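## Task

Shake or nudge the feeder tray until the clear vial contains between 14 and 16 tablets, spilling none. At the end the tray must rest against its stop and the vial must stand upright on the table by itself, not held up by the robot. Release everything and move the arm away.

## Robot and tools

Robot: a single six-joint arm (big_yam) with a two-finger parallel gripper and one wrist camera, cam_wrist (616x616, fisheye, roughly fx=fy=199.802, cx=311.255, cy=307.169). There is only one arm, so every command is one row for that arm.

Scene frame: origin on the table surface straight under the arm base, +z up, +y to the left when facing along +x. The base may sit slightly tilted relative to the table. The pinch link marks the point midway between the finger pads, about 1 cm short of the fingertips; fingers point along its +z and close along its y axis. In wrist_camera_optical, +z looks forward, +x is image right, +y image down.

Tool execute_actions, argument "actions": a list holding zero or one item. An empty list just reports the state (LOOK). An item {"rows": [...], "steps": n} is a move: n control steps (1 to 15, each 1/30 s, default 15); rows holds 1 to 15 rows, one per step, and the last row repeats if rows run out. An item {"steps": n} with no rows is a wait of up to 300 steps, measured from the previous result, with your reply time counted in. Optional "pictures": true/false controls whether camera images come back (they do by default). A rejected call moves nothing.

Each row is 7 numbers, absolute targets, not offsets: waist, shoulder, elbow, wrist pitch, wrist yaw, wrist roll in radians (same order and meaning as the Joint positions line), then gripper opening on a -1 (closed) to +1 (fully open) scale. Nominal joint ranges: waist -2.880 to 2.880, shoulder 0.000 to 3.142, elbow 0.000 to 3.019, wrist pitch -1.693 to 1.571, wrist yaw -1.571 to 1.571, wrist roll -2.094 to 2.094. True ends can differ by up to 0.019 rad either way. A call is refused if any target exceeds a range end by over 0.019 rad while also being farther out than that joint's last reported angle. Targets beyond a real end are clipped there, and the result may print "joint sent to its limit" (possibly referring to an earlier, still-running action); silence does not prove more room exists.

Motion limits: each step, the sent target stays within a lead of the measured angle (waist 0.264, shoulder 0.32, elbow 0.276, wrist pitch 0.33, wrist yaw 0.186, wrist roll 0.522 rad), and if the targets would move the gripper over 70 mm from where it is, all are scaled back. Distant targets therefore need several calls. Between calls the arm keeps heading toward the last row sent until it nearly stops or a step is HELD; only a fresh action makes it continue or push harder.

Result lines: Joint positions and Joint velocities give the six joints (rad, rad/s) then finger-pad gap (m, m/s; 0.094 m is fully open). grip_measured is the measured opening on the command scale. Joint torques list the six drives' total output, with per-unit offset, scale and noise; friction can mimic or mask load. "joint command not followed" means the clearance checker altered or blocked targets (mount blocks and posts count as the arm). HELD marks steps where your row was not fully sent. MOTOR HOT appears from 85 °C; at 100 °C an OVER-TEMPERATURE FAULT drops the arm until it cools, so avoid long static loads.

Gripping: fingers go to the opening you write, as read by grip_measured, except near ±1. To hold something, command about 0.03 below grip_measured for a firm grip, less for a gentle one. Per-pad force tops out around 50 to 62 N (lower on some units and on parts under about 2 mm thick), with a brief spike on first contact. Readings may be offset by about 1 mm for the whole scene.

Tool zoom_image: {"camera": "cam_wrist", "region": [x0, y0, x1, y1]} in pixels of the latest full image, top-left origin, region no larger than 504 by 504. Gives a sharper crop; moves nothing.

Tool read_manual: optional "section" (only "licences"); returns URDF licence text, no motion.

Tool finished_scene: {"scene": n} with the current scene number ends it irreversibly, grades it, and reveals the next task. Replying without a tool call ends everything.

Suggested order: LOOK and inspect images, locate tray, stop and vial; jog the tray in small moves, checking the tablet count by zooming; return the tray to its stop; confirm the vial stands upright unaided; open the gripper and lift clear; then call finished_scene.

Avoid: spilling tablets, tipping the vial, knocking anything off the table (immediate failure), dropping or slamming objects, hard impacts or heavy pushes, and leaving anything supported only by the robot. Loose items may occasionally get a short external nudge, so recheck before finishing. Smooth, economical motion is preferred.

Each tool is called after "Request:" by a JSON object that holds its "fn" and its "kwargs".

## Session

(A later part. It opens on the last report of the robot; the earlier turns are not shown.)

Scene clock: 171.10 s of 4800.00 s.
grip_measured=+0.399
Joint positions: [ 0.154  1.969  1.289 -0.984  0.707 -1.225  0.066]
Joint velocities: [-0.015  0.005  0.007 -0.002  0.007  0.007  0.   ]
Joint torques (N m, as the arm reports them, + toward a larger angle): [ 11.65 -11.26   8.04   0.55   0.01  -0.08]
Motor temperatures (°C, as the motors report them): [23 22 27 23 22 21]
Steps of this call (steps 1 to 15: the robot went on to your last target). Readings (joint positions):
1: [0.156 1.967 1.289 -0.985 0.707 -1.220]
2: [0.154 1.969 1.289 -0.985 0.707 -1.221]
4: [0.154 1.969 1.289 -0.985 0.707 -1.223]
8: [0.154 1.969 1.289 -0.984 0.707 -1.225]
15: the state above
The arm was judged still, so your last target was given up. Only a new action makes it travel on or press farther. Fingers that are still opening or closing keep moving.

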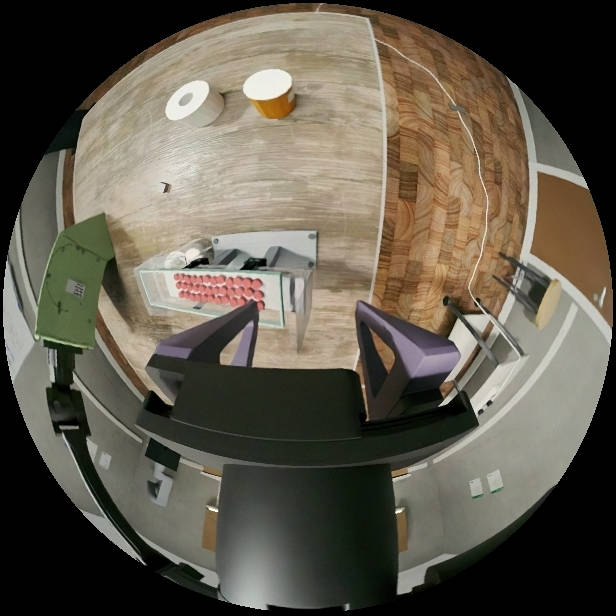

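Request:
{"fn": "execute_actions", "kwargs": {"actions": [{"rows":[[0.135,1.984,1.33,-0.975,0.71,-1.24,0.4],[0.134,1.988,1.337,-0.975,0.71,-1.24,0.4],[0.133,1.992,1.344,-0.975,0.71,-1.24,0.4],[0.132,1.996,1.35,-0.975,0.71,-1.24,0.4],[0.131,2.0,1.356,-0.975,0.71,-1.24,0.4],[0.13,2.005,1.362,-0.975,0.71,-1.24,0.4]]}]}}

Request:
{"fn": "execute_actions", "kwargs": {"actions": [{"rows":[[0.13,2.005,1.362,-0.975,0.71,-1.24,0.2],[0.13,2.005,1.362,-0.975,0.71,-1.24,0.1],[0.13,2.005,1.362,-0.975,0.71,-1.24,0.0],[0.13,2.005,1.362,-0.975,0.71,-1.24,-0.1],[0.13,2.005,1.362,-0.975,0.71,-1.24,-0.15],[0.13,2.005,1.362,-0.975,0.71,-1.24,-0.2],[0.13,2.005,1.362,-0.975,0.71,-1.24,-0.25],[0.13,2.005,1.362,-0.975,0.71,-1.24,-0.3],[0.13,2.005,1.362,-0.975,0.71,-1.24,-0.35],[0.13,2.005,1.362,-0.975,0.71,-1.24,-0.4],[0.13,2.005,1.362,-0.975,0.71,-1.24,-0.45],[0.13,2.005,1.362,-0.975,0.71,-1.24,-0.5]]}]}}

Request:
{"fn": "zoom_image", "kwargs": {"camera": "cam_wrist", "region": [100, 200, 390, 380]}}

Scene clock: 181.67 s of 4800.00 s.
grip_measured=+0.399
Joint positions: [ 0.154  1.984  1.328 -0.982  0.707 -1.226  0.066]
Joint velocities: [-0.015 -0.015 -0.002 -0.012  0.022 -0.037 -0.001]
Joint torques (N m, as the arm reports them, + toward a larger angle): [ 11.42 -10.59   8.08   0.47   0.01  -0.08]
Motor temperatures (°C, as the motors report them): [23 22 28 23 22 21]
Steps of this call (steps 1 to 90: nothing new was sent; then 7.07 s passed at rest; steps 91 to 105: all 15 steps of this action). Readings (joint positions):
91: [0.154 1.969 1.289 -0.984 0.707 -1.226]
92: [0.154 1.969 1.290 -0.984 0.707 -1.226]
94: [0.154 1.971 1.295 -0.984 0.707 -1.226]
98: [0.154 1.981 1.321 -0.983 0.707 -1.226]
105: the state above

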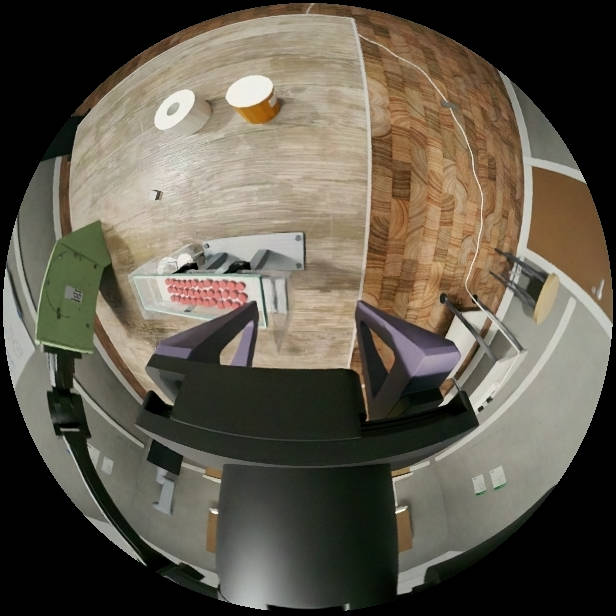

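Scene clock: 182.17 s of 4800.00 s.
grip_measured=-0.495
Joint positions: [ 0.156  1.986  1.324 -1.033  0.691 -1.227  0.024]
Joint velocities: [-0.005 -0.005  0.012  0.002 -0.007  0.037 -0.001]
Joint torques (N m, as the arm reports them, + toward a larger angle): [ 11.04 -10.99   8.34   2.7    0.62  -0.07]
Motor temperatures (°C, as the motors report them): [23 22 28 23 22 21]
Steps of this call (steps 1 to 15: all 15 steps of this action). Readings (joint positions):
1: [0.154 1.984 1.328 -0.982 0.707 -1.226]
2: [0.154 1.984 1.328 -0.982 0.706 -1.226]
4: [0.154 1.985 1.328 -0.997 0.703 -1.227]
8: [0.154 1.986 1.328 -1.018 0.695 -1.227]
15: the state above

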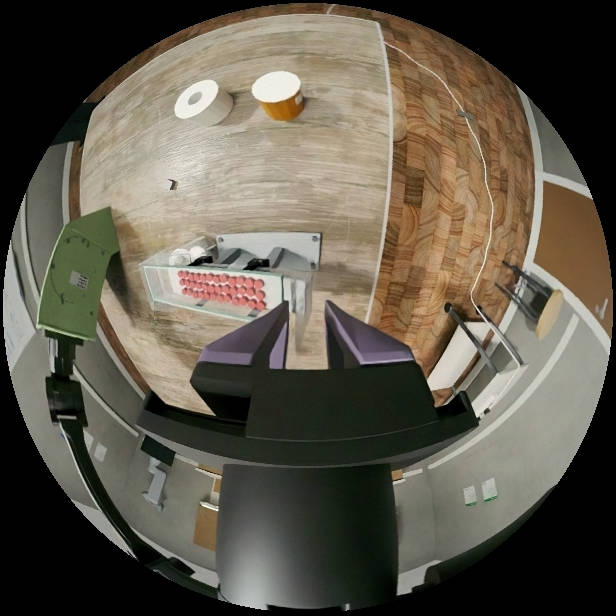

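Region (100, 200, 390, 380) of cam_wrist's 616x616 image, scaled by 1.738, with more detail than that image has; it fills the top 313 rows of this view, and the rest is white.

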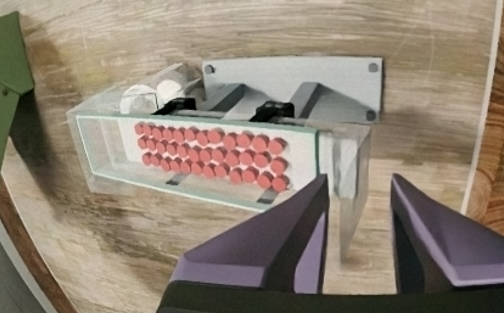

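Request:
{"fn": "execute_actions", "kwargs": {"actions": [{"rows":[[0.15,1.99,1.33,-0.98,0.71,-1.22,-0.3],[0.15,1.99,1.33,-0.98,0.71,-1.22,-0.1],[0.15,1.985,1.32,-0.975,0.71,-1.22,0.1],[0.152,1.978,1.306,-0.97,0.71,-1.22,0.2],[0.154,1.97,1.292,-0.964,0.71,-1.22,0.3],[0.156,1.963,1.278,-0.958,0.71,-1.22,0.4],[0.158,1.956,1.264,-0.952,0.71,-1.22,0.5],[0.16,1.949,1.25,-0.946,0.71,-1.22,0.5],[0.162,1.941,1.236,-0.94,0.71,-1.22,0.5],[0.164,1.934,1.222,-0.934,0.71,-1.22,0.5],[0.165,1.927,1.208,-0.928,0.71,-1.22,0.5],[0.165,1.92,1.195,-0.92,0.71,-1.22,0.5]]}], "pictures": false}}

Request:
{"fn": "execute_actions", "kwargs": {"actions": [{"steps":12}]}}

Scene clock: 188.47 s of 4800.00 s.
grip_measured=+0.499
Joint positions: [ 0.157  1.925  1.204 -0.936  0.706 -1.227  0.07 ]
Joint velocities: [-0.015 -0.044 -0.081  0.017  0.007 -0.022  0.001]
Joint torques (N m, as the arm reports them, + toward a larger angle): [ 13.32 -11.81   5.16   0.77   0.04   0.1 ]
Motor temperatures (°C, as the motors report them): [23 23 29 23 22 21]
Steps of this call (steps 1 to 15: the robot went on to your last target; steps 16 to 90: nothing new was sent; then 2.80 s passed at rest; steps 91 to 105: all 15 steps of this action). Readings (joint positions):
91: [0.157 1.986 1.322 -1.029 0.696 -1.227]
92: [0.157 1.986 1.322 -1.015 0.702 -1.227]
94: [0.157 1.986 1.322 -0.993 0.706 -1.227]
98: [0.157 1.969 1.291 -0.963 0.706 -1.227]
105: the state above

Scene clock: 188.87 s of 4800.00 s.
grip_measured=+0.499
Joint positions: [ 0.157  1.924  1.203 -0.929  0.706 -1.227  0.07 ]
Joint velocities: [-0.015  0.015 -0.002  0.007 -0.037 -0.022  0.   ]
Joint torques (N m, as the arm reports them, + toward a larger angle): [ 13.4  -11.79   4.8    0.56   0.04   0.1 ]
Motor temperatures (°C, as the motors report them): [23 23 29 23 22 21]
Steps of this call (steps 1 to 12: the robot went on to your last target). Readings (joint positions):
1: [0.157 1.924 1.203 -0.935 0.706 -1.227]
2: [0.157 1.924 1.203 -0.933 0.706 -1.227]
4: [0.157 1.924 1.203 -0.930 0.706 -1.227]
8: [0.157 1.924 1.203 -0.929 0.706 -1.227]
12: the state above

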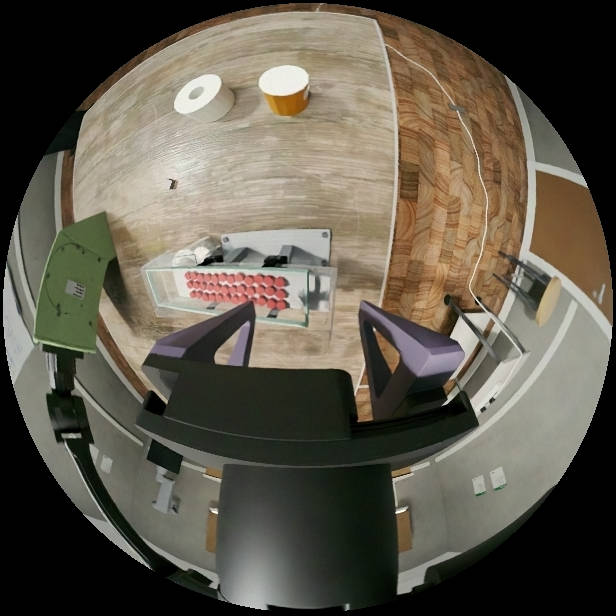

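Request:
{"fn": "execute_actions", "kwargs": {"actions": [{"rows":[[0.165,1.92,1.195,-0.93,0.71,-1.22,0.3],[0.165,1.92,1.195,-0.93,0.71,-1.22,0.15],[0.165,1.92,1.195,-0.93,0.71,-1.22,0],[0.165,1.92,1.195,-0.93,0.71,-1.22,-0.1],[0.165,1.92,1.195,-0.93,0.71,-1.22,-0.2],[0.165,1.92,1.195,-0.93,0.71,-1.22,-0.25],[0.165,1.92,1.195,-0.93,0.71,-1.22,-0.3],[0.165,1.92,1.195,-0.93,0.71,-1.22,-0.35],[0.165,1.92,1.195,-0.93,0.71,-1.22,-0.4],[0.165,1.92,1.195,-0.93,0.71,-1.22,-0.45],[0.165,1.92,1.195,-0.93,0.71,-1.22,-0.5],[0.165,1.92,1.195,-0.93,0.71,-1.22,-0.55],[0.165,1.92,1.195,-0.93,0.71,-1.22,-0.6],[0.165,1.92,1.195,-0.93,0.71,-1.22,-0.65],[0.165,1.92,1.195,-0.93,0.71,-1.22,-0.7]]}]}}

Request:
{"fn": "execute_actions", "kwargs": {"actions": [{"rows":[[0.165,1.92,1.195,-0.93,0.71,-1.22,0]]}]}}

Request:
{"fn": "zoom_image", "kwargs": {"camera": "cam_wrist", "region": [130, 220, 370, 350]}}

Scene clock: 194.03 s of 4800.00 s.
grip_measured=-0.675
Joint positions: [ 0.157  1.924  1.203 -0.92   0.711 -1.227  0.015]
Joint velocities: [-0.024  0.005 -0.002  0.012 -0.022 -0.037 -0.046]
Joint torques (N m, as the arm reports them, + toward a larger angle): [ 13.27 -11.7    4.85  -0.24  -0.16   0.1 ]
Motor temperatures (°C, as the motors report them): [23 23 28 23 22 21]
Steps of this call (steps 1 to 15: the robot went on to your last target; steps 16 to 90: nothing new was sent; then 1.67 s passed at rest; steps 91 to 105: all 15 steps of this action). Readings (joint positions):
91: [0.157 1.924 1.203 -0.929 0.706 -1.227]
92: [0.157 1.924 1.203 -0.929 0.706 -1.227]
94: [0.157 1.924 1.203 -0.929 0.706 -1.227]
98: [0.157 1.924 1.203 -0.928 0.707 -1.227]
105: the state above

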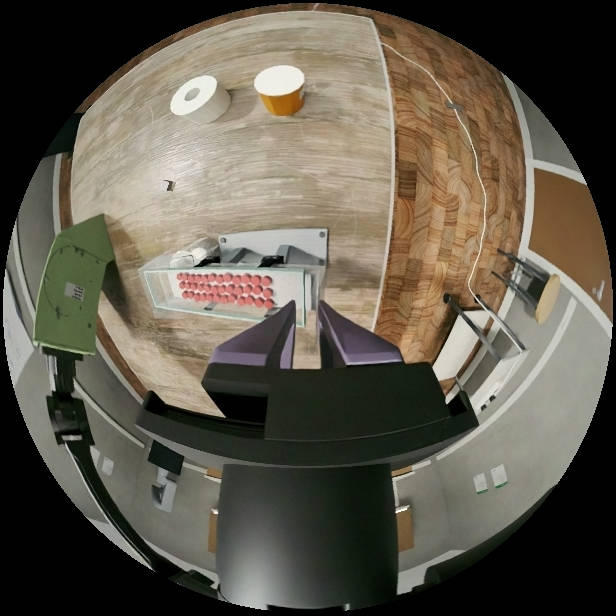

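Scene clock: 194.53 s of 4800.00 s.
grip_measured=-0.002
Joint positions: [ 0.157  1.923  1.203 -0.922  0.711 -1.227  0.047]
Joint velocities: [-0.005  0.005 -0.017  0.007  0.007 -0.022 -0.   ]
Joint torques (N m, as the arm reports them, + toward a larger angle): [ 13.24 -11.5    4.84  -0.2   -0.15   0.1 ]
Motor temperatures (°C, as the motors report them): [23 23 28 23 22 21]
Steps of this call (steps 1 to 15: all 15 steps of this action). Readings (joint positions):
1: [0.157 1.924 1.203 -0.920 0.711 -1.227]
2: [0.157 1.924 1.203 -0.922 0.711 -1.227]
4: [0.157 1.923 1.203 -0.922 0.711 -1.227]
8: [0.157 1.923 1.203 -0.922 0.711 -1.227]
15: the state above

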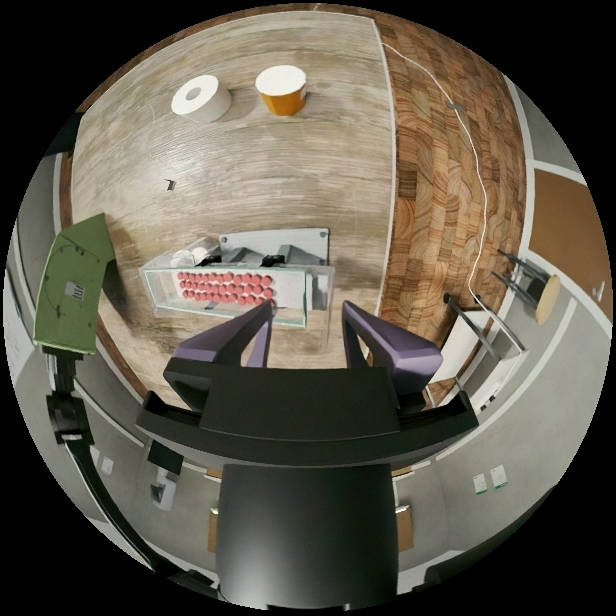

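Region (130, 220, 370, 350) of cam_wrist's 616x616 image, scaled by 2.100, with more detail than that image has; it fills the top 273 rows of this view, and the rest is white.

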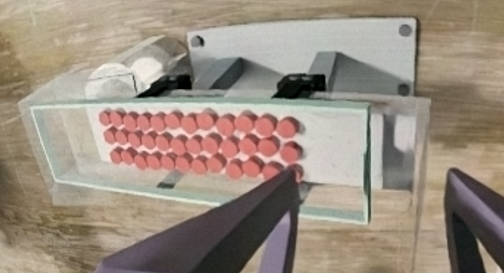

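Works, ~8 mm per jog.

Request:
{"fn": "execute_actions", "kwargs": {"actions": [{"rows":[[0.165,1.92,1.195,-0.93,0.71,-1.22,-0.2],[0.165,1.92,1.195,-0.93,0.71,-1.22,-0.25],[0.165,1.92,1.195,-0.93,0.71,-1.22,-0.3],[0.165,1.92,1.195,-0.93,0.71,-1.22,-0.35],[0.165,1.92,1.195,-0.93,0.71,-1.22,-0.4],[0.165,1.92,1.195,-0.93,0.71,-1.22,-0.45],[0.165,1.92,1.195,-0.93,0.71,-1.22,-0.5],[0.165,1.92,1.195,-0.93,0.71,-1.22,-0.55],[0.165,1.92,1.195,-0.93,0.71,-1.22,-0.6],[0.165,1.92,1.195,-0.93,0.71,-1.22,-0.65],[0.165,1.92,1.195,-0.93,0.71,-1.22,-0.7],[0.165,1.92,1.195,-0.93,0.71,-1.22,-0.1]]}], "pictures": false}}

Request:
{"fn": "execute_actions", "kwargs": {"actions": [{"steps":20}]}}

Request:
{"fn": "zoom_image", "kwargs": {"camera": "cam_wrist", "region": [130, 220, 370, 350]}}

Scene clock: 201.33 s of 4800.00 s.
grip_measured=-0.110
Joint positions: [ 0.157  1.922  1.203 -0.922  0.711 -1.227  0.042]
Joint velocities: [-0.015 -0.024 -0.007 -0.002 -0.007 -0.066  0.016]
Joint torques (N m, as the arm reports them, + toward a larger angle): [ 13.25 -11.13   4.84  -0.18  -0.17   0.11]
Motor temperatures (°C, as the motors report them): [24 23 28 23 22 21]
Steps of this call (steps 1 to 15: the robot went on to your last target; steps 16 to 90: nothing new was sent; then 3.30 s passed at rest; steps 91 to 105: all 15 steps of this action). Readings (joint positions):
91: [0.157 1.923 1.203 -0.922 0.711 -1.227]
92: [0.157 1.923 1.203 -0.922 0.711 -1.227]
94: [0.157 1.923 1.203 -0.922 0.711 -1.227]
98: [0.157 1.923 1.203 -0.922 0.711 -1.227]
105: the state above

Scene clock: 202.00 s of 4800.00 s.
grip_measured=-0.101
Joint positions: [ 0.157  1.922  1.203 -0.922  0.711 -1.227  0.042]
Joint velocities: [ 0.005 -0.005  0.002 -0.002 -0.066 -0.022 -0.   ]
Joint torques (N m, as the arm reports them, + toward a larger angle): [ 13.18 -11.78   4.76  -0.2   -0.17   0.1 ]
Motor temperatures (°C, as the motors report them): [24 23 28 23 22 21]
Steps of this call (steps 1 to 15: the robot went on to your last target; steps 16 to 20: nothing new was sent). Readings (joint positions):
1: [0.157 1.922 1.203 -0.922 0.711 -1.227]
2: [0.157 1.922 1.203 -0.922 0.711 -1.227]
4: [0.157 1.922 1.203 -0.922 0.711 -1.227]
8: [0.157 1.922 1.203 -0.922 0.711 -1.227]
20: the state above
The arm was judged still, so your last target was given up. Only a new action makes it travel on or press farther. Fingers that are still opening or closing keep moving.

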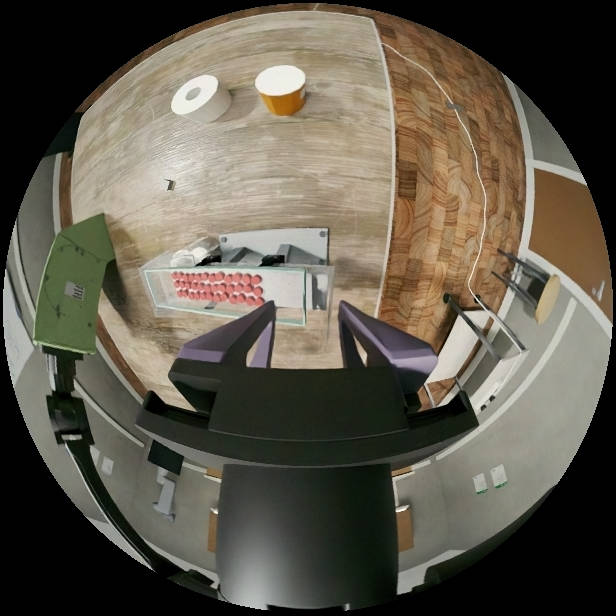

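Region (130, 220, 370, 350) of cam_wrist's 616x616 image, scaled by 2.100, with more detail than that image has; it fills the top 273 rows of this view, and the rest is white.

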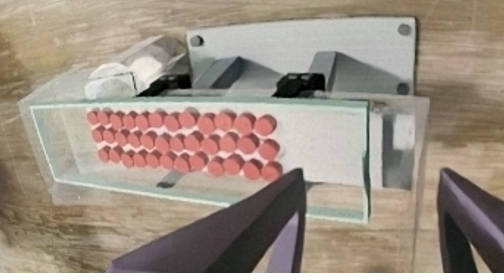

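One pitch per jog.

Request:
{"fn": "execute_actions", "kwargs": {"actions": [{"rows":[[0.165,1.92,1.195,-0.93,0.71,-1.22,-0.2],[0.165,1.92,1.195,-0.93,0.71,-1.22,-0.25],[0.165,1.92,1.195,-0.93,0.71,-1.22,-0.3],[0.165,1.92,1.195,-0.93,0.71,-1.22,-0.35],[0.165,1.92,1.195,-0.93,0.71,-1.22,-0.4],[0.165,1.92,1.195,-0.93,0.71,-1.22,-0.45],[0.165,1.92,1.195,-0.93,0.71,-1.22,-0.5],[0.165,1.92,1.195,-0.93,0.71,-1.22,-0.55],[0.165,1.92,1.195,-0.93,0.71,-1.22,-0.6],[0.165,1.92,1.195,-0.93,0.71,-1.22,-0.65],[0.165,1.92,1.195,-0.93,0.71,-1.22,-0.1]]}], "pictures": false}}

Request:
{"fn": "execute_actions", "kwargs": {"actions": [{"steps":25}]}}

Request:
{"fn": "zoom_image", "kwargs": {"camera": "cam_wrist", "region": [130, 220, 290, 330]}}

Scene clock: 207.73 s of 4800.00 s.
grip_measured=-0.103
Joint positions: [ 0.157  1.922  1.203 -0.923  0.712 -1.227  0.042]
Joint velocities: [-0.015  0.015  0.002  0.017  0.007  0.051  0.003]
Joint torques (N m, as the arm reports them, + toward a larger angle): [ 13.34 -11.26   4.8   -0.15  -0.19   0.1 ]
Motor temperatures (°C, as the motors report them): [24 23 27 23 22 21]
Steps of this call (steps 1 to 90: nothing new was sent; then 2.23 s passed at rest; steps 91 to 105: all 15 steps of this action). Readings (joint positions):
91: [0.157 1.922 1.203 -0.922 0.711 -1.227]
92: [0.157 1.922 1.203 -0.922 0.711 -1.227]
94: [0.157 1.922 1.203 -0.922 0.711 -1.227]
98: [0.157 1.922 1.203 -0.922 0.712 -1.227]
105: the state above

Scene clock: 208.57 s of 4800.00 s.
grip_measured=-0.101
Joint positions: [ 0.157  1.922  1.203 -0.923  0.712 -1.227  0.042]
Joint velocities: [ 0.015 -0.005 -0.012  0.002 -0.037  0.022  0.001]
Joint torques (N m, as the arm reports them, + toward a larger angle): [ 13.27 -11.54   4.84  -0.19  -0.18   0.1 ]
Motor temperatures (°C, as the motors report them): [24 23 27 23 22 21]
Steps of this call (steps 1 to 15: the robot went on to your last target; steps 16 to 25: nothing new was sent). Readings (joint positions):
1: [0.157 1.922 1.203 -0.923 0.712 -1.227]
2: [0.157 1.922 1.203 -0.923 0.712 -1.227]
4: [0.157 1.922 1.203 -0.923 0.712 -1.227]
8: [0.157 1.922 1.203 -0.923 0.712 -1.227]
25: the state above
The arm was judged still, so your last target was given up. Only a new action makes it travel on or press farther. Fingers that are still opening or closing keep moving.

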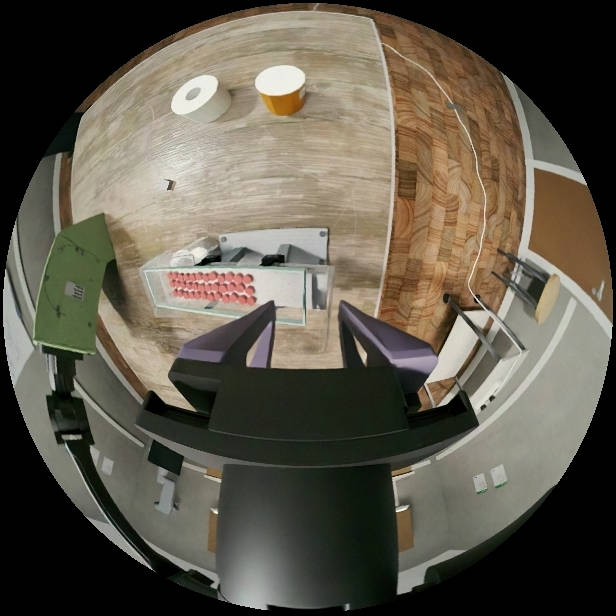

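Region (130, 220, 290, 330) of cam_wrist's 616x616 image, scaled by 3.150, with more detail than that image has; it fills the top 346 rows of this view, and the rest is white.

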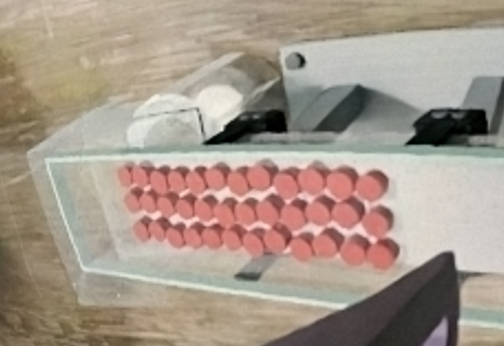

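Request:
{"fn": "execute_actions", "kwargs": {"actions": [{"rows":[[0.165,1.92,1.195,-0.93,0.71,-1.22,-0.2],[0.165,1.92,1.195,-0.93,0.71,-1.22,-0.25],[0.165,1.92,1.195,-0.93,0.71,-1.22,-0.3],[0.165,1.92,1.195,-0.93,0.71,-1.22,-0.35],[0.165,1.92,1.195,-0.93,0.71,-1.22,-0.4],[0.165,1.92,1.195,-0.93,0.71,-1.22,-0.45],[0.165,1.92,1.195,-0.93,0.71,-1.22,-0.5],[0.165,1.92,1.195,-0.93,0.71,-1.22,-0.55],[0.165,1.92,1.195,-0.93,0.71,-1.22,-0.6],[0.165,1.92,1.195,-0.93,0.71,-1.22,-0.65],[0.165,1.92,1.195,-0.93,0.71,-1.22,-0.1]]}], "pictures": false}}

Request:
{"fn": "execute_actions", "kwargs": {"actions": [{"steps":25}]}}

Request:
{"fn": "zoom_image", "kwargs": {"camera": "cam_wrist", "region": [130, 220, 290, 330]}}

Scene clock: 213.23 s of 4800.00 s.
grip_measured=-0.103
Joint positions: [ 0.157  1.921  1.203 -0.923  0.712 -1.227  0.042]
Joint velocities: [-0.005 -0.015  0.002  0.012 -0.066  0.095  0.002]
Joint torques (N m, as the arm reports them, + toward a larger angle): [ 12.99 -11.74   4.81  -0.25  -0.2    0.1 ]
Motor temperatures (°C, as the motors report them): [24 23 27 23 22 21]
Steps of this call (steps 1 to 90: nothing new was sent; then 1.17 s passed at rest; steps 91 to 105: all 15 steps of this action). Readings (joint positions):
91: [0.157 1.922 1.203 -0.923 0.712 -1.227]
92: [0.157 1.922 1.203 -0.923 0.712 -1.227]
94: [0.157 1.922 1.203 -0.923 0.712 -1.227]
98: [0.157 1.922 1.203 -0.922 0.712 -1.227]
105: the state above

Scene clock: 214.07 s of 4800.00 s.
grip_measured=-0.101
Joint positions: [ 0.157  1.921  1.203 -0.923  0.712 -1.227  0.042]
Joint velocities: [-0.005 -0.005 -0.012 -0.012  0.022  0.007 -0.001]
Joint torques (N m, as the arm reports them, + toward a larger angle): [ 13.21 -11.52   4.85  -0.17  -0.2    0.1 ]
Motor temperatures (°C, as the motors report them): [24 23 27 23 22 21]
Steps of this call (steps 1 to 15: the robot went on to your last target; steps 16 to 25: nothing new was sent). Readings (joint positions):
1: [0.157 1.921 1.203 -0.923 0.712 -1.227]
2: [0.157 1.921 1.203 -0.923 0.712 -1.227]
4: [0.157 1.921 1.203 -0.923 0.712 -1.227]
8: [0.157 1.921 1.203 -0.923 0.712 -1.227]
25: the state above
The arm was judged still, so your last target was given up. Only a new action makes it travel on or press farther. Fingers that are still opening or closing keep moving.

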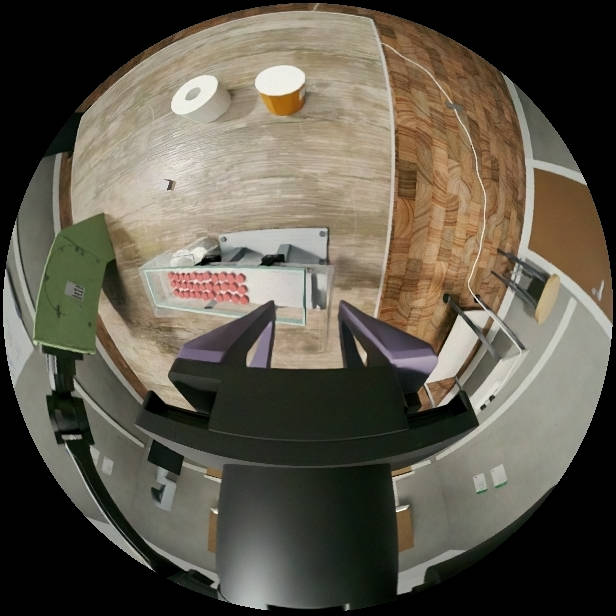

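Region (130, 220, 290, 330) of cam_wrist's 616x616 image, scaled by 3.150, with more detail than that image has; it fills the top 346 rows of this view, and the rest is white.

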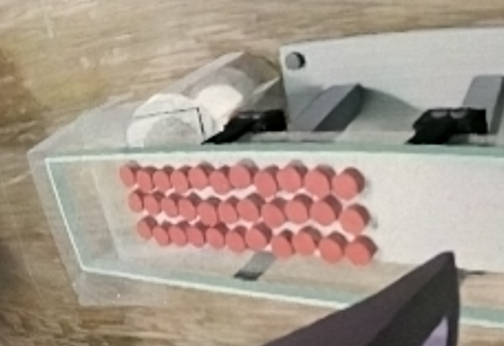

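11 columns left, no visible spill. Two more.

Request:
{"fn": "execute_actions", "kwargs": {"actions": [{"rows":[[0.165,1.92,1.195,-0.93,0.71,-1.22,-0.2],[0.165,1.92,1.195,-0.93,0.71,-1.22,-0.25],[0.165,1.92,1.195,-0.93,0.71,-1.22,-0.3],[0.165,1.92,1.195,-0.93,0.71,-1.22,-0.35],[0.165,1.92,1.195,-0.93,0.71,-1.22,-0.4],[0.165,1.92,1.195,-0.93,0.71,-1.22,-0.45],[0.165,1.92,1.195,-0.93,0.71,-1.22,-0.5],[0.165,1.92,1.195,-0.93,0.71,-1.22,-0.55],[0.165,1.92,1.195,-0.93,0.71,-1.22,-0.6],[0.165,1.92,1.195,-0.93,0.71,-1.22,-0.65],[0.165,1.92,1.195,-0.93,0.71,-1.22,-0.1]]}], "pictures": false}}

Request:
{"fn": "execute_actions", "kwargs": {"actions": [{"steps":15}], "pictures": false}}

Request:
{"fn": "execute_actions", "kwargs": {"actions": [{"rows":[[0.165,1.92,1.195,-0.93,0.71,-1.22,-0.2],[0.165,1.92,1.195,-0.93,0.71,-1.22,-0.25],[0.165,1.92,1.195,-0.93,0.71,-1.22,-0.3],[0.165,1.92,1.195,-0.93,0.71,-1.22,-0.35],[0.165,1.92,1.195,-0.93,0.71,-1.22,-0.4],[0.165,1.92,1.195,-0.93,0.71,-1.22,-0.45],[0.165,1.92,1.195,-0.93,0.71,-1.22,-0.5],[0.165,1.92,1.195,-0.93,0.71,-1.22,-0.55],[0.165,1.92,1.195,-0.93,0.71,-1.22,-0.6],[0.165,1.92,1.195,-0.93,0.71,-1.22,-0.65],[0.165,1.92,1.195,-0.93,0.71,-1.22,-0.1]]}], "pictures": false}}

Request:
{"fn": "execute_actions", "kwargs": {"actions": [{"steps":25}]}}

Request:
{"fn": "zoom_image", "kwargs": {"camera": "cam_wrist", "region": [130, 220, 290, 330]}}

Scene clock: 222.63 s of 4800.00 s.
grip_measured=-0.103
Joint positions: [ 0.158  1.921  1.203 -0.923  0.712 -1.227  0.042]
Joint velocities: [ 0.005 -0.005 -0.012 -0.002 -0.066  0.007  0.004]
Joint torques (N m, as the arm reports them, + toward a larger angle): [ 12.95 -11.83   4.91  -0.13  -0.21   0.1 ]
Motor temperatures (°C, as the motors report them): [24 23 27 23 22 21]
Steps of this call (steps 1 to 90: nothing new was sent; then 5.07 s passed at rest; steps 91 to 105: all 15 steps of this action). Readings (joint positions):
91: [0.157 1.921 1.203 -0.923 0.712 -1.227]
92: [0.157 1.921 1.203 -0.923 0.712 -1.227]
94: [0.157 1.921 1.203 -0.923 0.712 -1.227]
98: [0.157 1.921 1.203 -0.922 0.712 -1.227]
105: the state above

Scene clock: 223.13 s of 4800.00 s.
grip_measured=-0.101
Joint positions: [ 0.158  1.921  1.203 -0.923  0.712 -1.227  0.042]
Joint velocities: [-0.015 -0.005  0.012  0.012  0.022  0.022 -0.   ]
Joint torques (N m, as the arm reports them, + toward a larger angle): [ 13.29 -11.32   4.87  -0.15  -0.21   0.1 ]
Motor temperatures (°C, as the motors report them): [24 23 27 23 22 21]
Steps of this call (steps 1 to 15: the robot went on to your last target). Readings (joint positions):
1: [0.158 1.921 1.203 -0.923 0.712 -1.227]
2: [0.158 1.921 1.203 -0.923 0.712 -1.227]
4: [0.158 1.921 1.203 -0.923 0.712 -1.227]
8: [0.158 1.921 1.203 -0.923 0.712 -1.227]
15: the state above
The arm was judged still, so your last target was given up. Only a new action makes it travel on or press farther. Fingers that are still opening or closing keep moving.

Scene clock: 223.63 s of 4800.00 s.
grip_measured=-0.103
Joint positions: [ 0.158  1.921  1.203 -0.923  0.712 -1.227  0.042]
Joint velocities: [-0.005 -0.005  0.002 -0.012  0.037 -0.095  0.004]
Joint torques (N m, as the arm reports them, + toward a larger angle): [ 12.88 -11.41   4.98  -0.18  -0.21   0.11]
Motor temperatures (°C, as the motors report them): [24 23 27 23 22 21]
Steps of this call (steps 1 to 15: all 15 steps of this action). Readings (joint positions):
1: [0.158 1.921 1.203 -0.923 0.712 -1.227]
2: [0.158 1.921 1.203 -0.923 0.712 -1.227]
4: [0.158 1.921 1.203 -0.923 0.712 -1.227]
8: [0.158 1.921 1.203 -0.922 0.712 -1.227]
15: the state above

Scene clock: 224.47 s of 4800.00 s.
grip_measured=-0.101
Joint positions: [ 0.158  1.921  1.203 -0.923  0.712 -1.227  0.042]
Joint velocities: [-0.005 -0.015  0.017 -0.007 -0.022  0.037  0.001]
Joint torques (N m, as the arm reports them, + toward a larger angle): [ 13.24 -11.49   4.84  -0.16  -0.21   0.1 ]
Motor temperatures (°C, as the motors report them): [24 23 27 23 22 21]
Steps of this call (steps 1 to 15: the robot went on to your last target; steps 16 to 25: nothing new was sent). Readings (joint positions):
1: [0.158 1.921 1.203 -0.923 0.712 -1.227]
2: [0.158 1.921 1.203 -0.923 0.712 -1.227]
4: [0.158 1.921 1.203 -0.923 0.712 -1.227]
8: [0.158 1.921 1.203 -0.923 0.712 -1.227]
25: the state above
The arm was judged still, so your last target was given up. Only a new action makes it travel on or press farther. Fingers that are still opening or closing keep moving.

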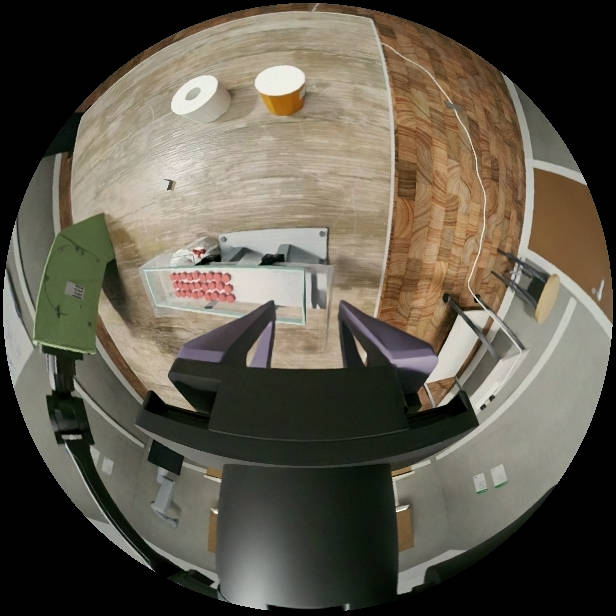

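Region (130, 220, 290, 330) of cam_wrist's 616x616 image, scaled by 3.150, with more detail than that image has; it fills the top 346 rows of this view, and the rest is white.

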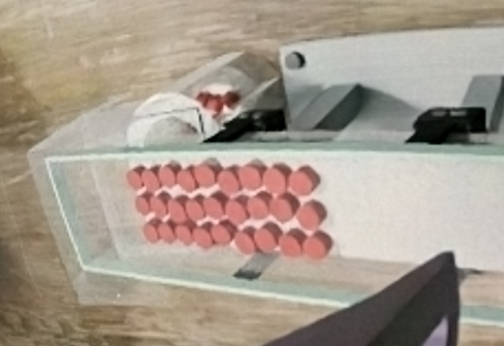

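9 columns. Two more.

Request:
{"fn": "execute_actions", "kwargs": {"actions": [{"rows":[[0.165,1.92,1.195,-0.93,0.71,-1.22,-0.2],[0.165,1.92,1.195,-0.93,0.71,-1.22,-0.25],[0.165,1.92,1.195,-0.93,0.71,-1.22,-0.3],[0.165,1.92,1.195,-0.93,0.71,-1.22,-0.35],[0.165,1.92,1.195,-0.93,0.71,-1.22,-0.4],[0.165,1.92,1.195,-0.93,0.71,-1.22,-0.45],[0.165,1.92,1.195,-0.93,0.71,-1.22,-0.5],[0.165,1.92,1.195,-0.93,0.71,-1.22,-0.55],[0.165,1.92,1.195,-0.93,0.71,-1.22,-0.6],[0.165,1.92,1.195,-0.93,0.71,-1.22,-0.64],[0.165,1.92,1.195,-0.93,0.71,-1.22,-0.1]]}], "pictures": false}}

Request:
{"fn": "execute_actions", "kwargs": {"actions": [{"steps":25}]}}

Request:
{"fn": "zoom_image", "kwargs": {"camera": "cam_wrist", "region": [130, 220, 290, 330]}}

Scene clock: 230.37 s of 4800.00 s.
grip_measured=-0.103
Joint positions: [ 0.158  1.92   1.203 -0.923  0.712 -1.227  0.042]
Joint velocities: [ 0.005 -0.015  0.007 -0.017 -0.037  0.051  0.002]
Joint torques (N m, as the arm reports them, + toward a larger angle): [ 13.24 -11.47   4.88  -0.15  -0.2    0.1 ]
Motor temperatures (°C, as the motors report them): [24 23 27 23 22 21]
Steps of this call (steps 1 to 90: nothing new was sent; then 2.40 s passed at rest; steps 91 to 105: all 15 steps of this action). Readings (joint positions):
91: [0.158 1.921 1.203 -0.923 0.712 -1.227]
92: [0.158 1.921 1.203 -0.923 0.712 -1.227]
94: [0.158 1.921 1.203 -0.923 0.712 -1.227]
98: [0.158 1.921 1.203 -0.922 0.712 -1.227]
105: the state above

Scene clock: 231.20 s of 4800.00 s.
grip_measured=-0.101
Joint positions: [ 0.158  1.92   1.203 -0.923  0.712 -1.227  0.042]
Joint velocities: [ 0.005  0.005 -0.007 -0.002  0.022  0.037 -0.   ]
Joint torques (N m, as the arm reports them, + toward a larger angle): [ 13.13 -11.54   4.86  -0.13  -0.21   0.1 ]
Motor temperatures (°C, as the motors report them): [24 23 27 23 22 21]
Steps of this call (steps 1 to 15: the robot went on to your last target; steps 16 to 25: nothing new was sent). Readings (joint positions):
1: [0.158 1.920 1.203 -0.923 0.712 -1.227]
2: [0.158 1.920 1.203 -0.923 0.712 -1.227]
4: [0.158 1.920 1.203 -0.923 0.712 -1.227]
8: [0.158 1.920 1.203 -0.923 0.712 -1.227]
25: the state above
The arm was judged still, so your last target was given up. Only a new action makes it travel on or press farther. Fingers that are still opening or closing keep moving.

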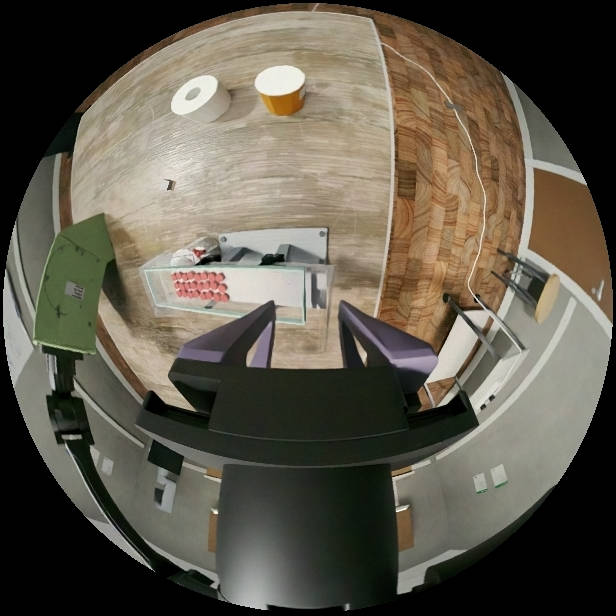

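Region (130, 220, 290, 330) of cam_wrist's 616x616 image, scaled by 3.150, with more detail than that image has; it fills the top 346 rows of this view, and the rest is white.

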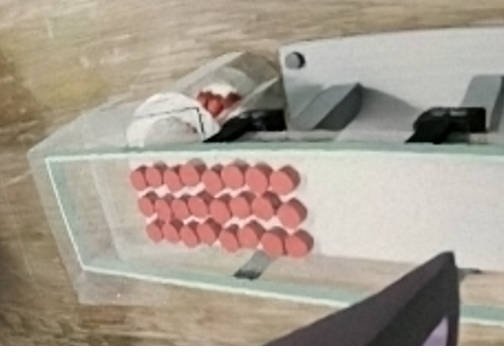

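Request:
{"fn": "execute_actions", "kwargs": {"actions": [{"rows":[[0.165,1.92,1.195,-0.93,0.71,-1.22,-0.2],[0.165,1.92,1.195,-0.93,0.71,-1.22,-0.25],[0.165,1.92,1.195,-0.93,0.71,-1.22,-0.3],[0.165,1.92,1.195,-0.93,0.71,-1.22,-0.35],[0.165,1.92,1.195,-0.93,0.71,-1.22,-0.4],[0.165,1.92,1.195,-0.93,0.71,-1.22,-0.45],[0.165,1.92,1.195,-0.93,0.71,-1.22,-0.5],[0.165,1.92,1.195,-0.93,0.71,-1.22,-0.55],[0.165,1.92,1.195,-0.93,0.71,-1.22,-0.6],[0.165,1.92,1.195,-0.93,0.71,-1.22,-0.65],[0.165,1.92,1.195,-0.93,0.71,-1.22,-0.7],[0.165,1.92,1.195,-0.93,0.71,-1.22,-0.1]]}], "pictures": false}}

Request:
{"fn": "execute_actions", "kwargs": {"actions": [{"steps":25}]}}

Request:
{"fn": "zoom_image", "kwargs": {"camera": "cam_wrist", "region": [130, 220, 290, 330]}}

Scene clock: 235.10 s of 4800.00 s.
grip_measured=-0.110
Joint positions: [ 0.158  1.92   1.203 -0.922  0.712 -1.227  0.042]
Joint velocities: [-0.015 -0.005  0.002 -0.012 -0.037  0.007  0.016]
Joint torques (N m, as the arm reports them, + toward a larger angle): [ 12.95 -11.58   4.88  -0.13  -0.21   0.1 ]
Motor temperatures (°C, as the motors report them): [24 23 27 23 22 21]
Steps of this call (steps 1 to 90: nothing new was sent; then 0.40 s passed at rest; steps 91 to 105: all 15 steps of this action). Readings (joint positions):
91: [0.158 1.920 1.203 -0.923 0.712 -1.227]
92: [0.158 1.920 1.203 -0.923 0.712 -1.227]
94: [0.158 1.920 1.203 -0.923 0.712 -1.227]
98: [0.158 1.920 1.203 -0.922 0.712 -1.227]
105: the state above

Scene clock: 235.93 s of 4800.00 s.
grip_measured=-0.101
Joint positions: [ 0.158  1.92   1.203 -0.922  0.712 -1.227  0.042]
Joint velocities: [-0.005  0.005  0.002 -0.012  0.022  0.037  0.   ]
Joint torques (N m, as the arm reports them, + toward a larger angle): [ 13.11 -11.74   4.88  -0.18  -0.21   0.1 ]
Motor temperatures (°C, as the motors report them): [24 23 27 23 22 21]
Steps of this call (steps 1 to 15: the robot went on to your last target; steps 16 to 25: nothing new was sent). Readings (joint positions):
1: [0.158 1.920 1.203 -0.922 0.712 -1.227]
2: [0.158 1.920 1.203 -0.922 0.712 -1.227]
4: [0.158 1.920 1.203 -0.922 0.712 -1.227]
8: [0.158 1.920 1.203 -0.922 0.712 -1.227]
25: the state above
The arm was judged still, so your last target was given up. Only a new action makes it travel on or press farther. Fingers that are still opening or closing keep moving.

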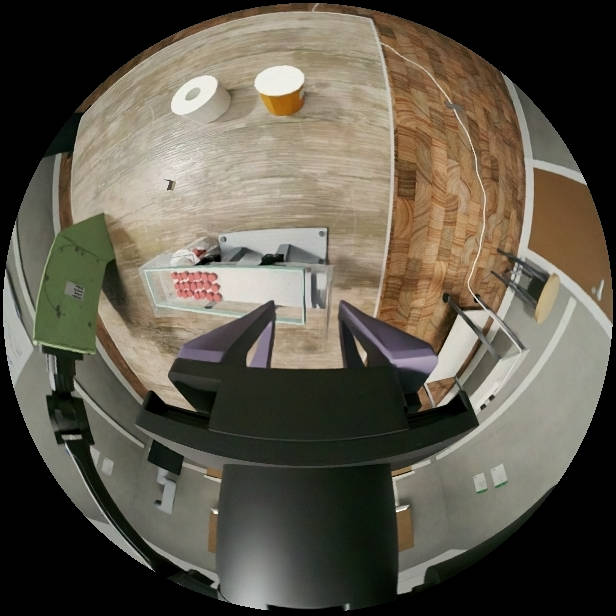

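Region (130, 220, 290, 330) of cam_wrist's 616x616 image, scaled by 3.150, with more detail than that image has; it fills the top 346 rows of this view, and the rest is white.

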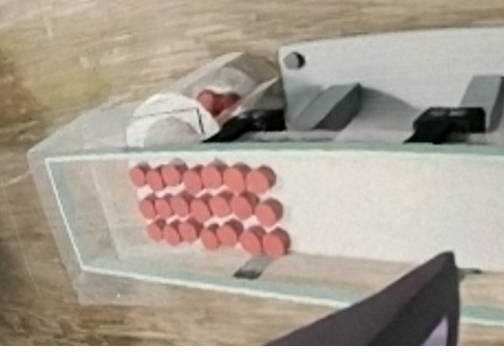

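21 left. Lift off and move over the vial to inspect.

Request:
{"fn": "execute_actions", "kwargs": {"actions": [{"rows":[[0.17,1.915,1.2,-0.93,0.71,-1.22,0.3],[0.175,1.905,1.21,-0.94,0.71,-1.22,0.6],[0.185,1.895,1.21,-0.95,0.71,-1.22,0.8],[0.195,1.885,1.21,-0.96,0.71,-1.22,0.8],[0.205,1.87,1.21,-0.975,0.71,-1.22,0.8],[0.215,1.855,1.21,-0.99,0.71,-1.22,0.8],[0.225,1.84,1.21,-1.0,0.71,-1.22,0.8],[0.235,1.82,1.21,-1.02,0.71,-1.22,0.8],[0.245,1.8,1.21,-1.04,0.71,-1.22,0.8],[0.25,1.78,1.2,-1.05,0.71,-1.22,0.8],[0.25,1.76,1.19,-1.06,0.71,-1.22,0.8],[0.25,1.74,1.18,-1.07,0.71,-1.22,0.8],[0.25,1.72,1.16,-1.07,0.71,-1.22,0.8],[0.25,1.7,1.14,-1.07,0.71,-1.22,0.8],[0.25,1.68,1.12,-1.07,0.71,-1.22,0.8]]}], "pictures": false}}

Request:
{"fn": "execute_actions", "kwargs": {"actions": [{"rows":[[0.25,1.66,1.09,-1.06,0.71,-1.22,0.8],[0.25,1.64,1.06,-1.05,0.71,-1.22,0.8],[0.25,1.62,1.03,-1.04,0.71,-1.22,0.8],[0.25,1.6,1.0,-1.03,0.71,-1.22,0.8],[0.25,1.58,0.97,-1.02,0.71,-1.22,0.8],[0.25,1.56,0.94,-1.01,0.71,-1.22,0.8],[0.25,1.54,0.91,-1.0,0.71,-1.22,0.8],[0.25,1.52,0.88,-0.99,0.71,-1.22,0.8],[0.25,1.5,0.85,-0.98,0.71,-1.22,0.8],[0.25,1.48,0.82,-0.98,0.71,-1.22,0.8],[0.25,1.47,0.8,-0.98,0.71,-1.22,0.8]]}], "pictures": false}}

Request:
{"fn": "execute_actions", "kwargs": {"actions": [{"steps":12}]}}

Request:
{"fn": "zoom_image", "kwargs": {"camera": "cam_wrist", "region": [240, 130, 460, 290]}}

Scene clock: 245.23 s of 4800.00 s.
grip_measured=+0.799
Joint positions: [ 0.259  1.715  1.174 -1.053  0.712 -1.227  0.084]
Joint velocities: [ 0.063 -0.835 -0.422 -0.061 -0.037  0.007 -0.001]
Joint torques (N m, as the arm reports them, + toward a larger angle): [ 9.76 -7.89  4.38 -0.2  -0.2   0.12]
Motor temperatures (°C, as the motors report them): [24 23 27 23 22 21]
Steps of this call (steps 1 to 90: nothing new was sent; then 5.80 s passed at rest; steps 91 to 105: all 15 steps of this action). Readings (joint positions):
91: [0.158 1.920 1.203 -0.922 0.712 -1.227]
92: [0.159 1.919 1.203 -0.924 0.712 -1.227]
94: [0.162 1.915 1.203 -0.936 0.712 -1.227]
98: [0.190 1.878 1.203 -0.983 0.712 -1.227]
105: the state above

Scene clock: 245.73 s of 4800.00 s.
grip_measured=+0.799
Joint positions: [ 0.26   1.475  0.797 -0.995  0.712 -1.227  0.084]
Joint velocities: [-0.005 -0.005 -0.012 -0.002  0.037 -0.037  0.001]
Joint torques (N m, as the arm reports them, + toward a larger angle): [ 6.32 -5.55  6.33  0.96 -0.19  0.1 ]
Motor temperatures (°C, as the motors report them): [24 23 27 23 22 21]
Steps of this call (steps 1 to 15: all 15 steps of this action). Readings (joint positions):
1: [0.260 1.687 1.156 -1.053 0.712 -1.227]
2: [0.260 1.660 1.134 -1.053 0.712 -1.227]
4: [0.260 1.610 1.078 -1.047 0.712 -1.227]
8: [0.260 1.543 0.947 -1.017 0.712 -1.227]
15: the state above

Scene clock: 246.13 s of 4800.00 s.
grip_measured=+0.799
Joint positions: [ 0.26   1.474  0.797 -0.989  0.712 -1.227  0.084]
Joint velocities: [-0.005 -0.005 -0.007  0.002 -0.051  0.007 -0.   ]
Joint torques (N m, as the arm reports them, + toward a larger angle): [ 6.25 -6.04  6.3   0.7  -0.21  0.11]
Motor temperatures (°C, as the motors report them): [24 23 27 23 22 21]
Steps of this call (steps 1 to 12: the robot went on to your last target). Readings (joint positions):
1: [0.260 1.475 0.797 -0.994 0.712 -1.227]
2: [0.260 1.475 0.797 -0.991 0.712 -1.227]
4: [0.260 1.475 0.797 -0.990 0.712 -1.227]
8: [0.260 1.474 0.797 -0.989 0.712 -1.227]
12: the state above

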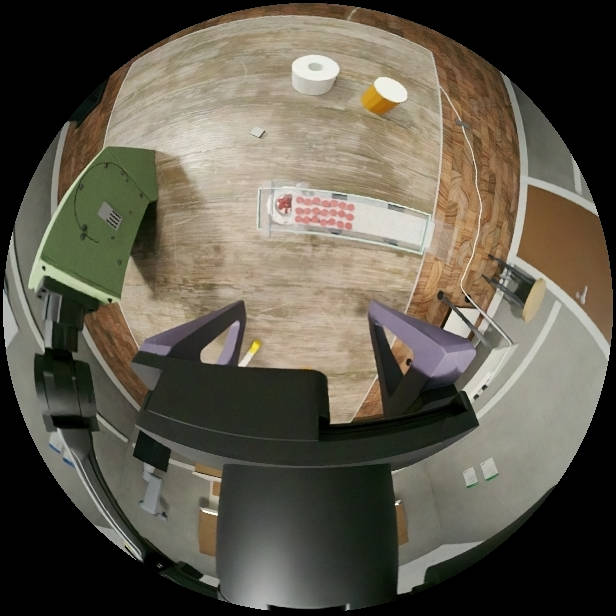

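Region (240, 130, 460, 290) of cam_wrist's 616x616 image, scaled by 2.291, with more detail than that image has; it fills the top 367 rows of this view, and the rest is white.

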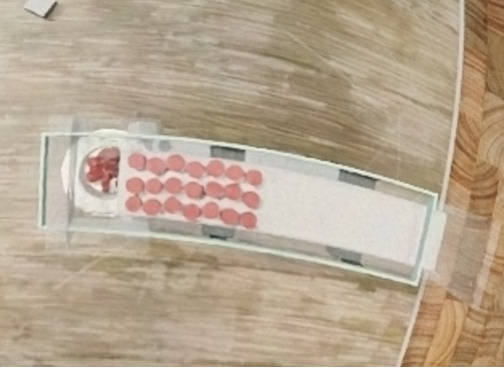

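Request:
{"fn": "finished_scene", "kwargs": {"scene": 1}}

The scene is finished: the task was done.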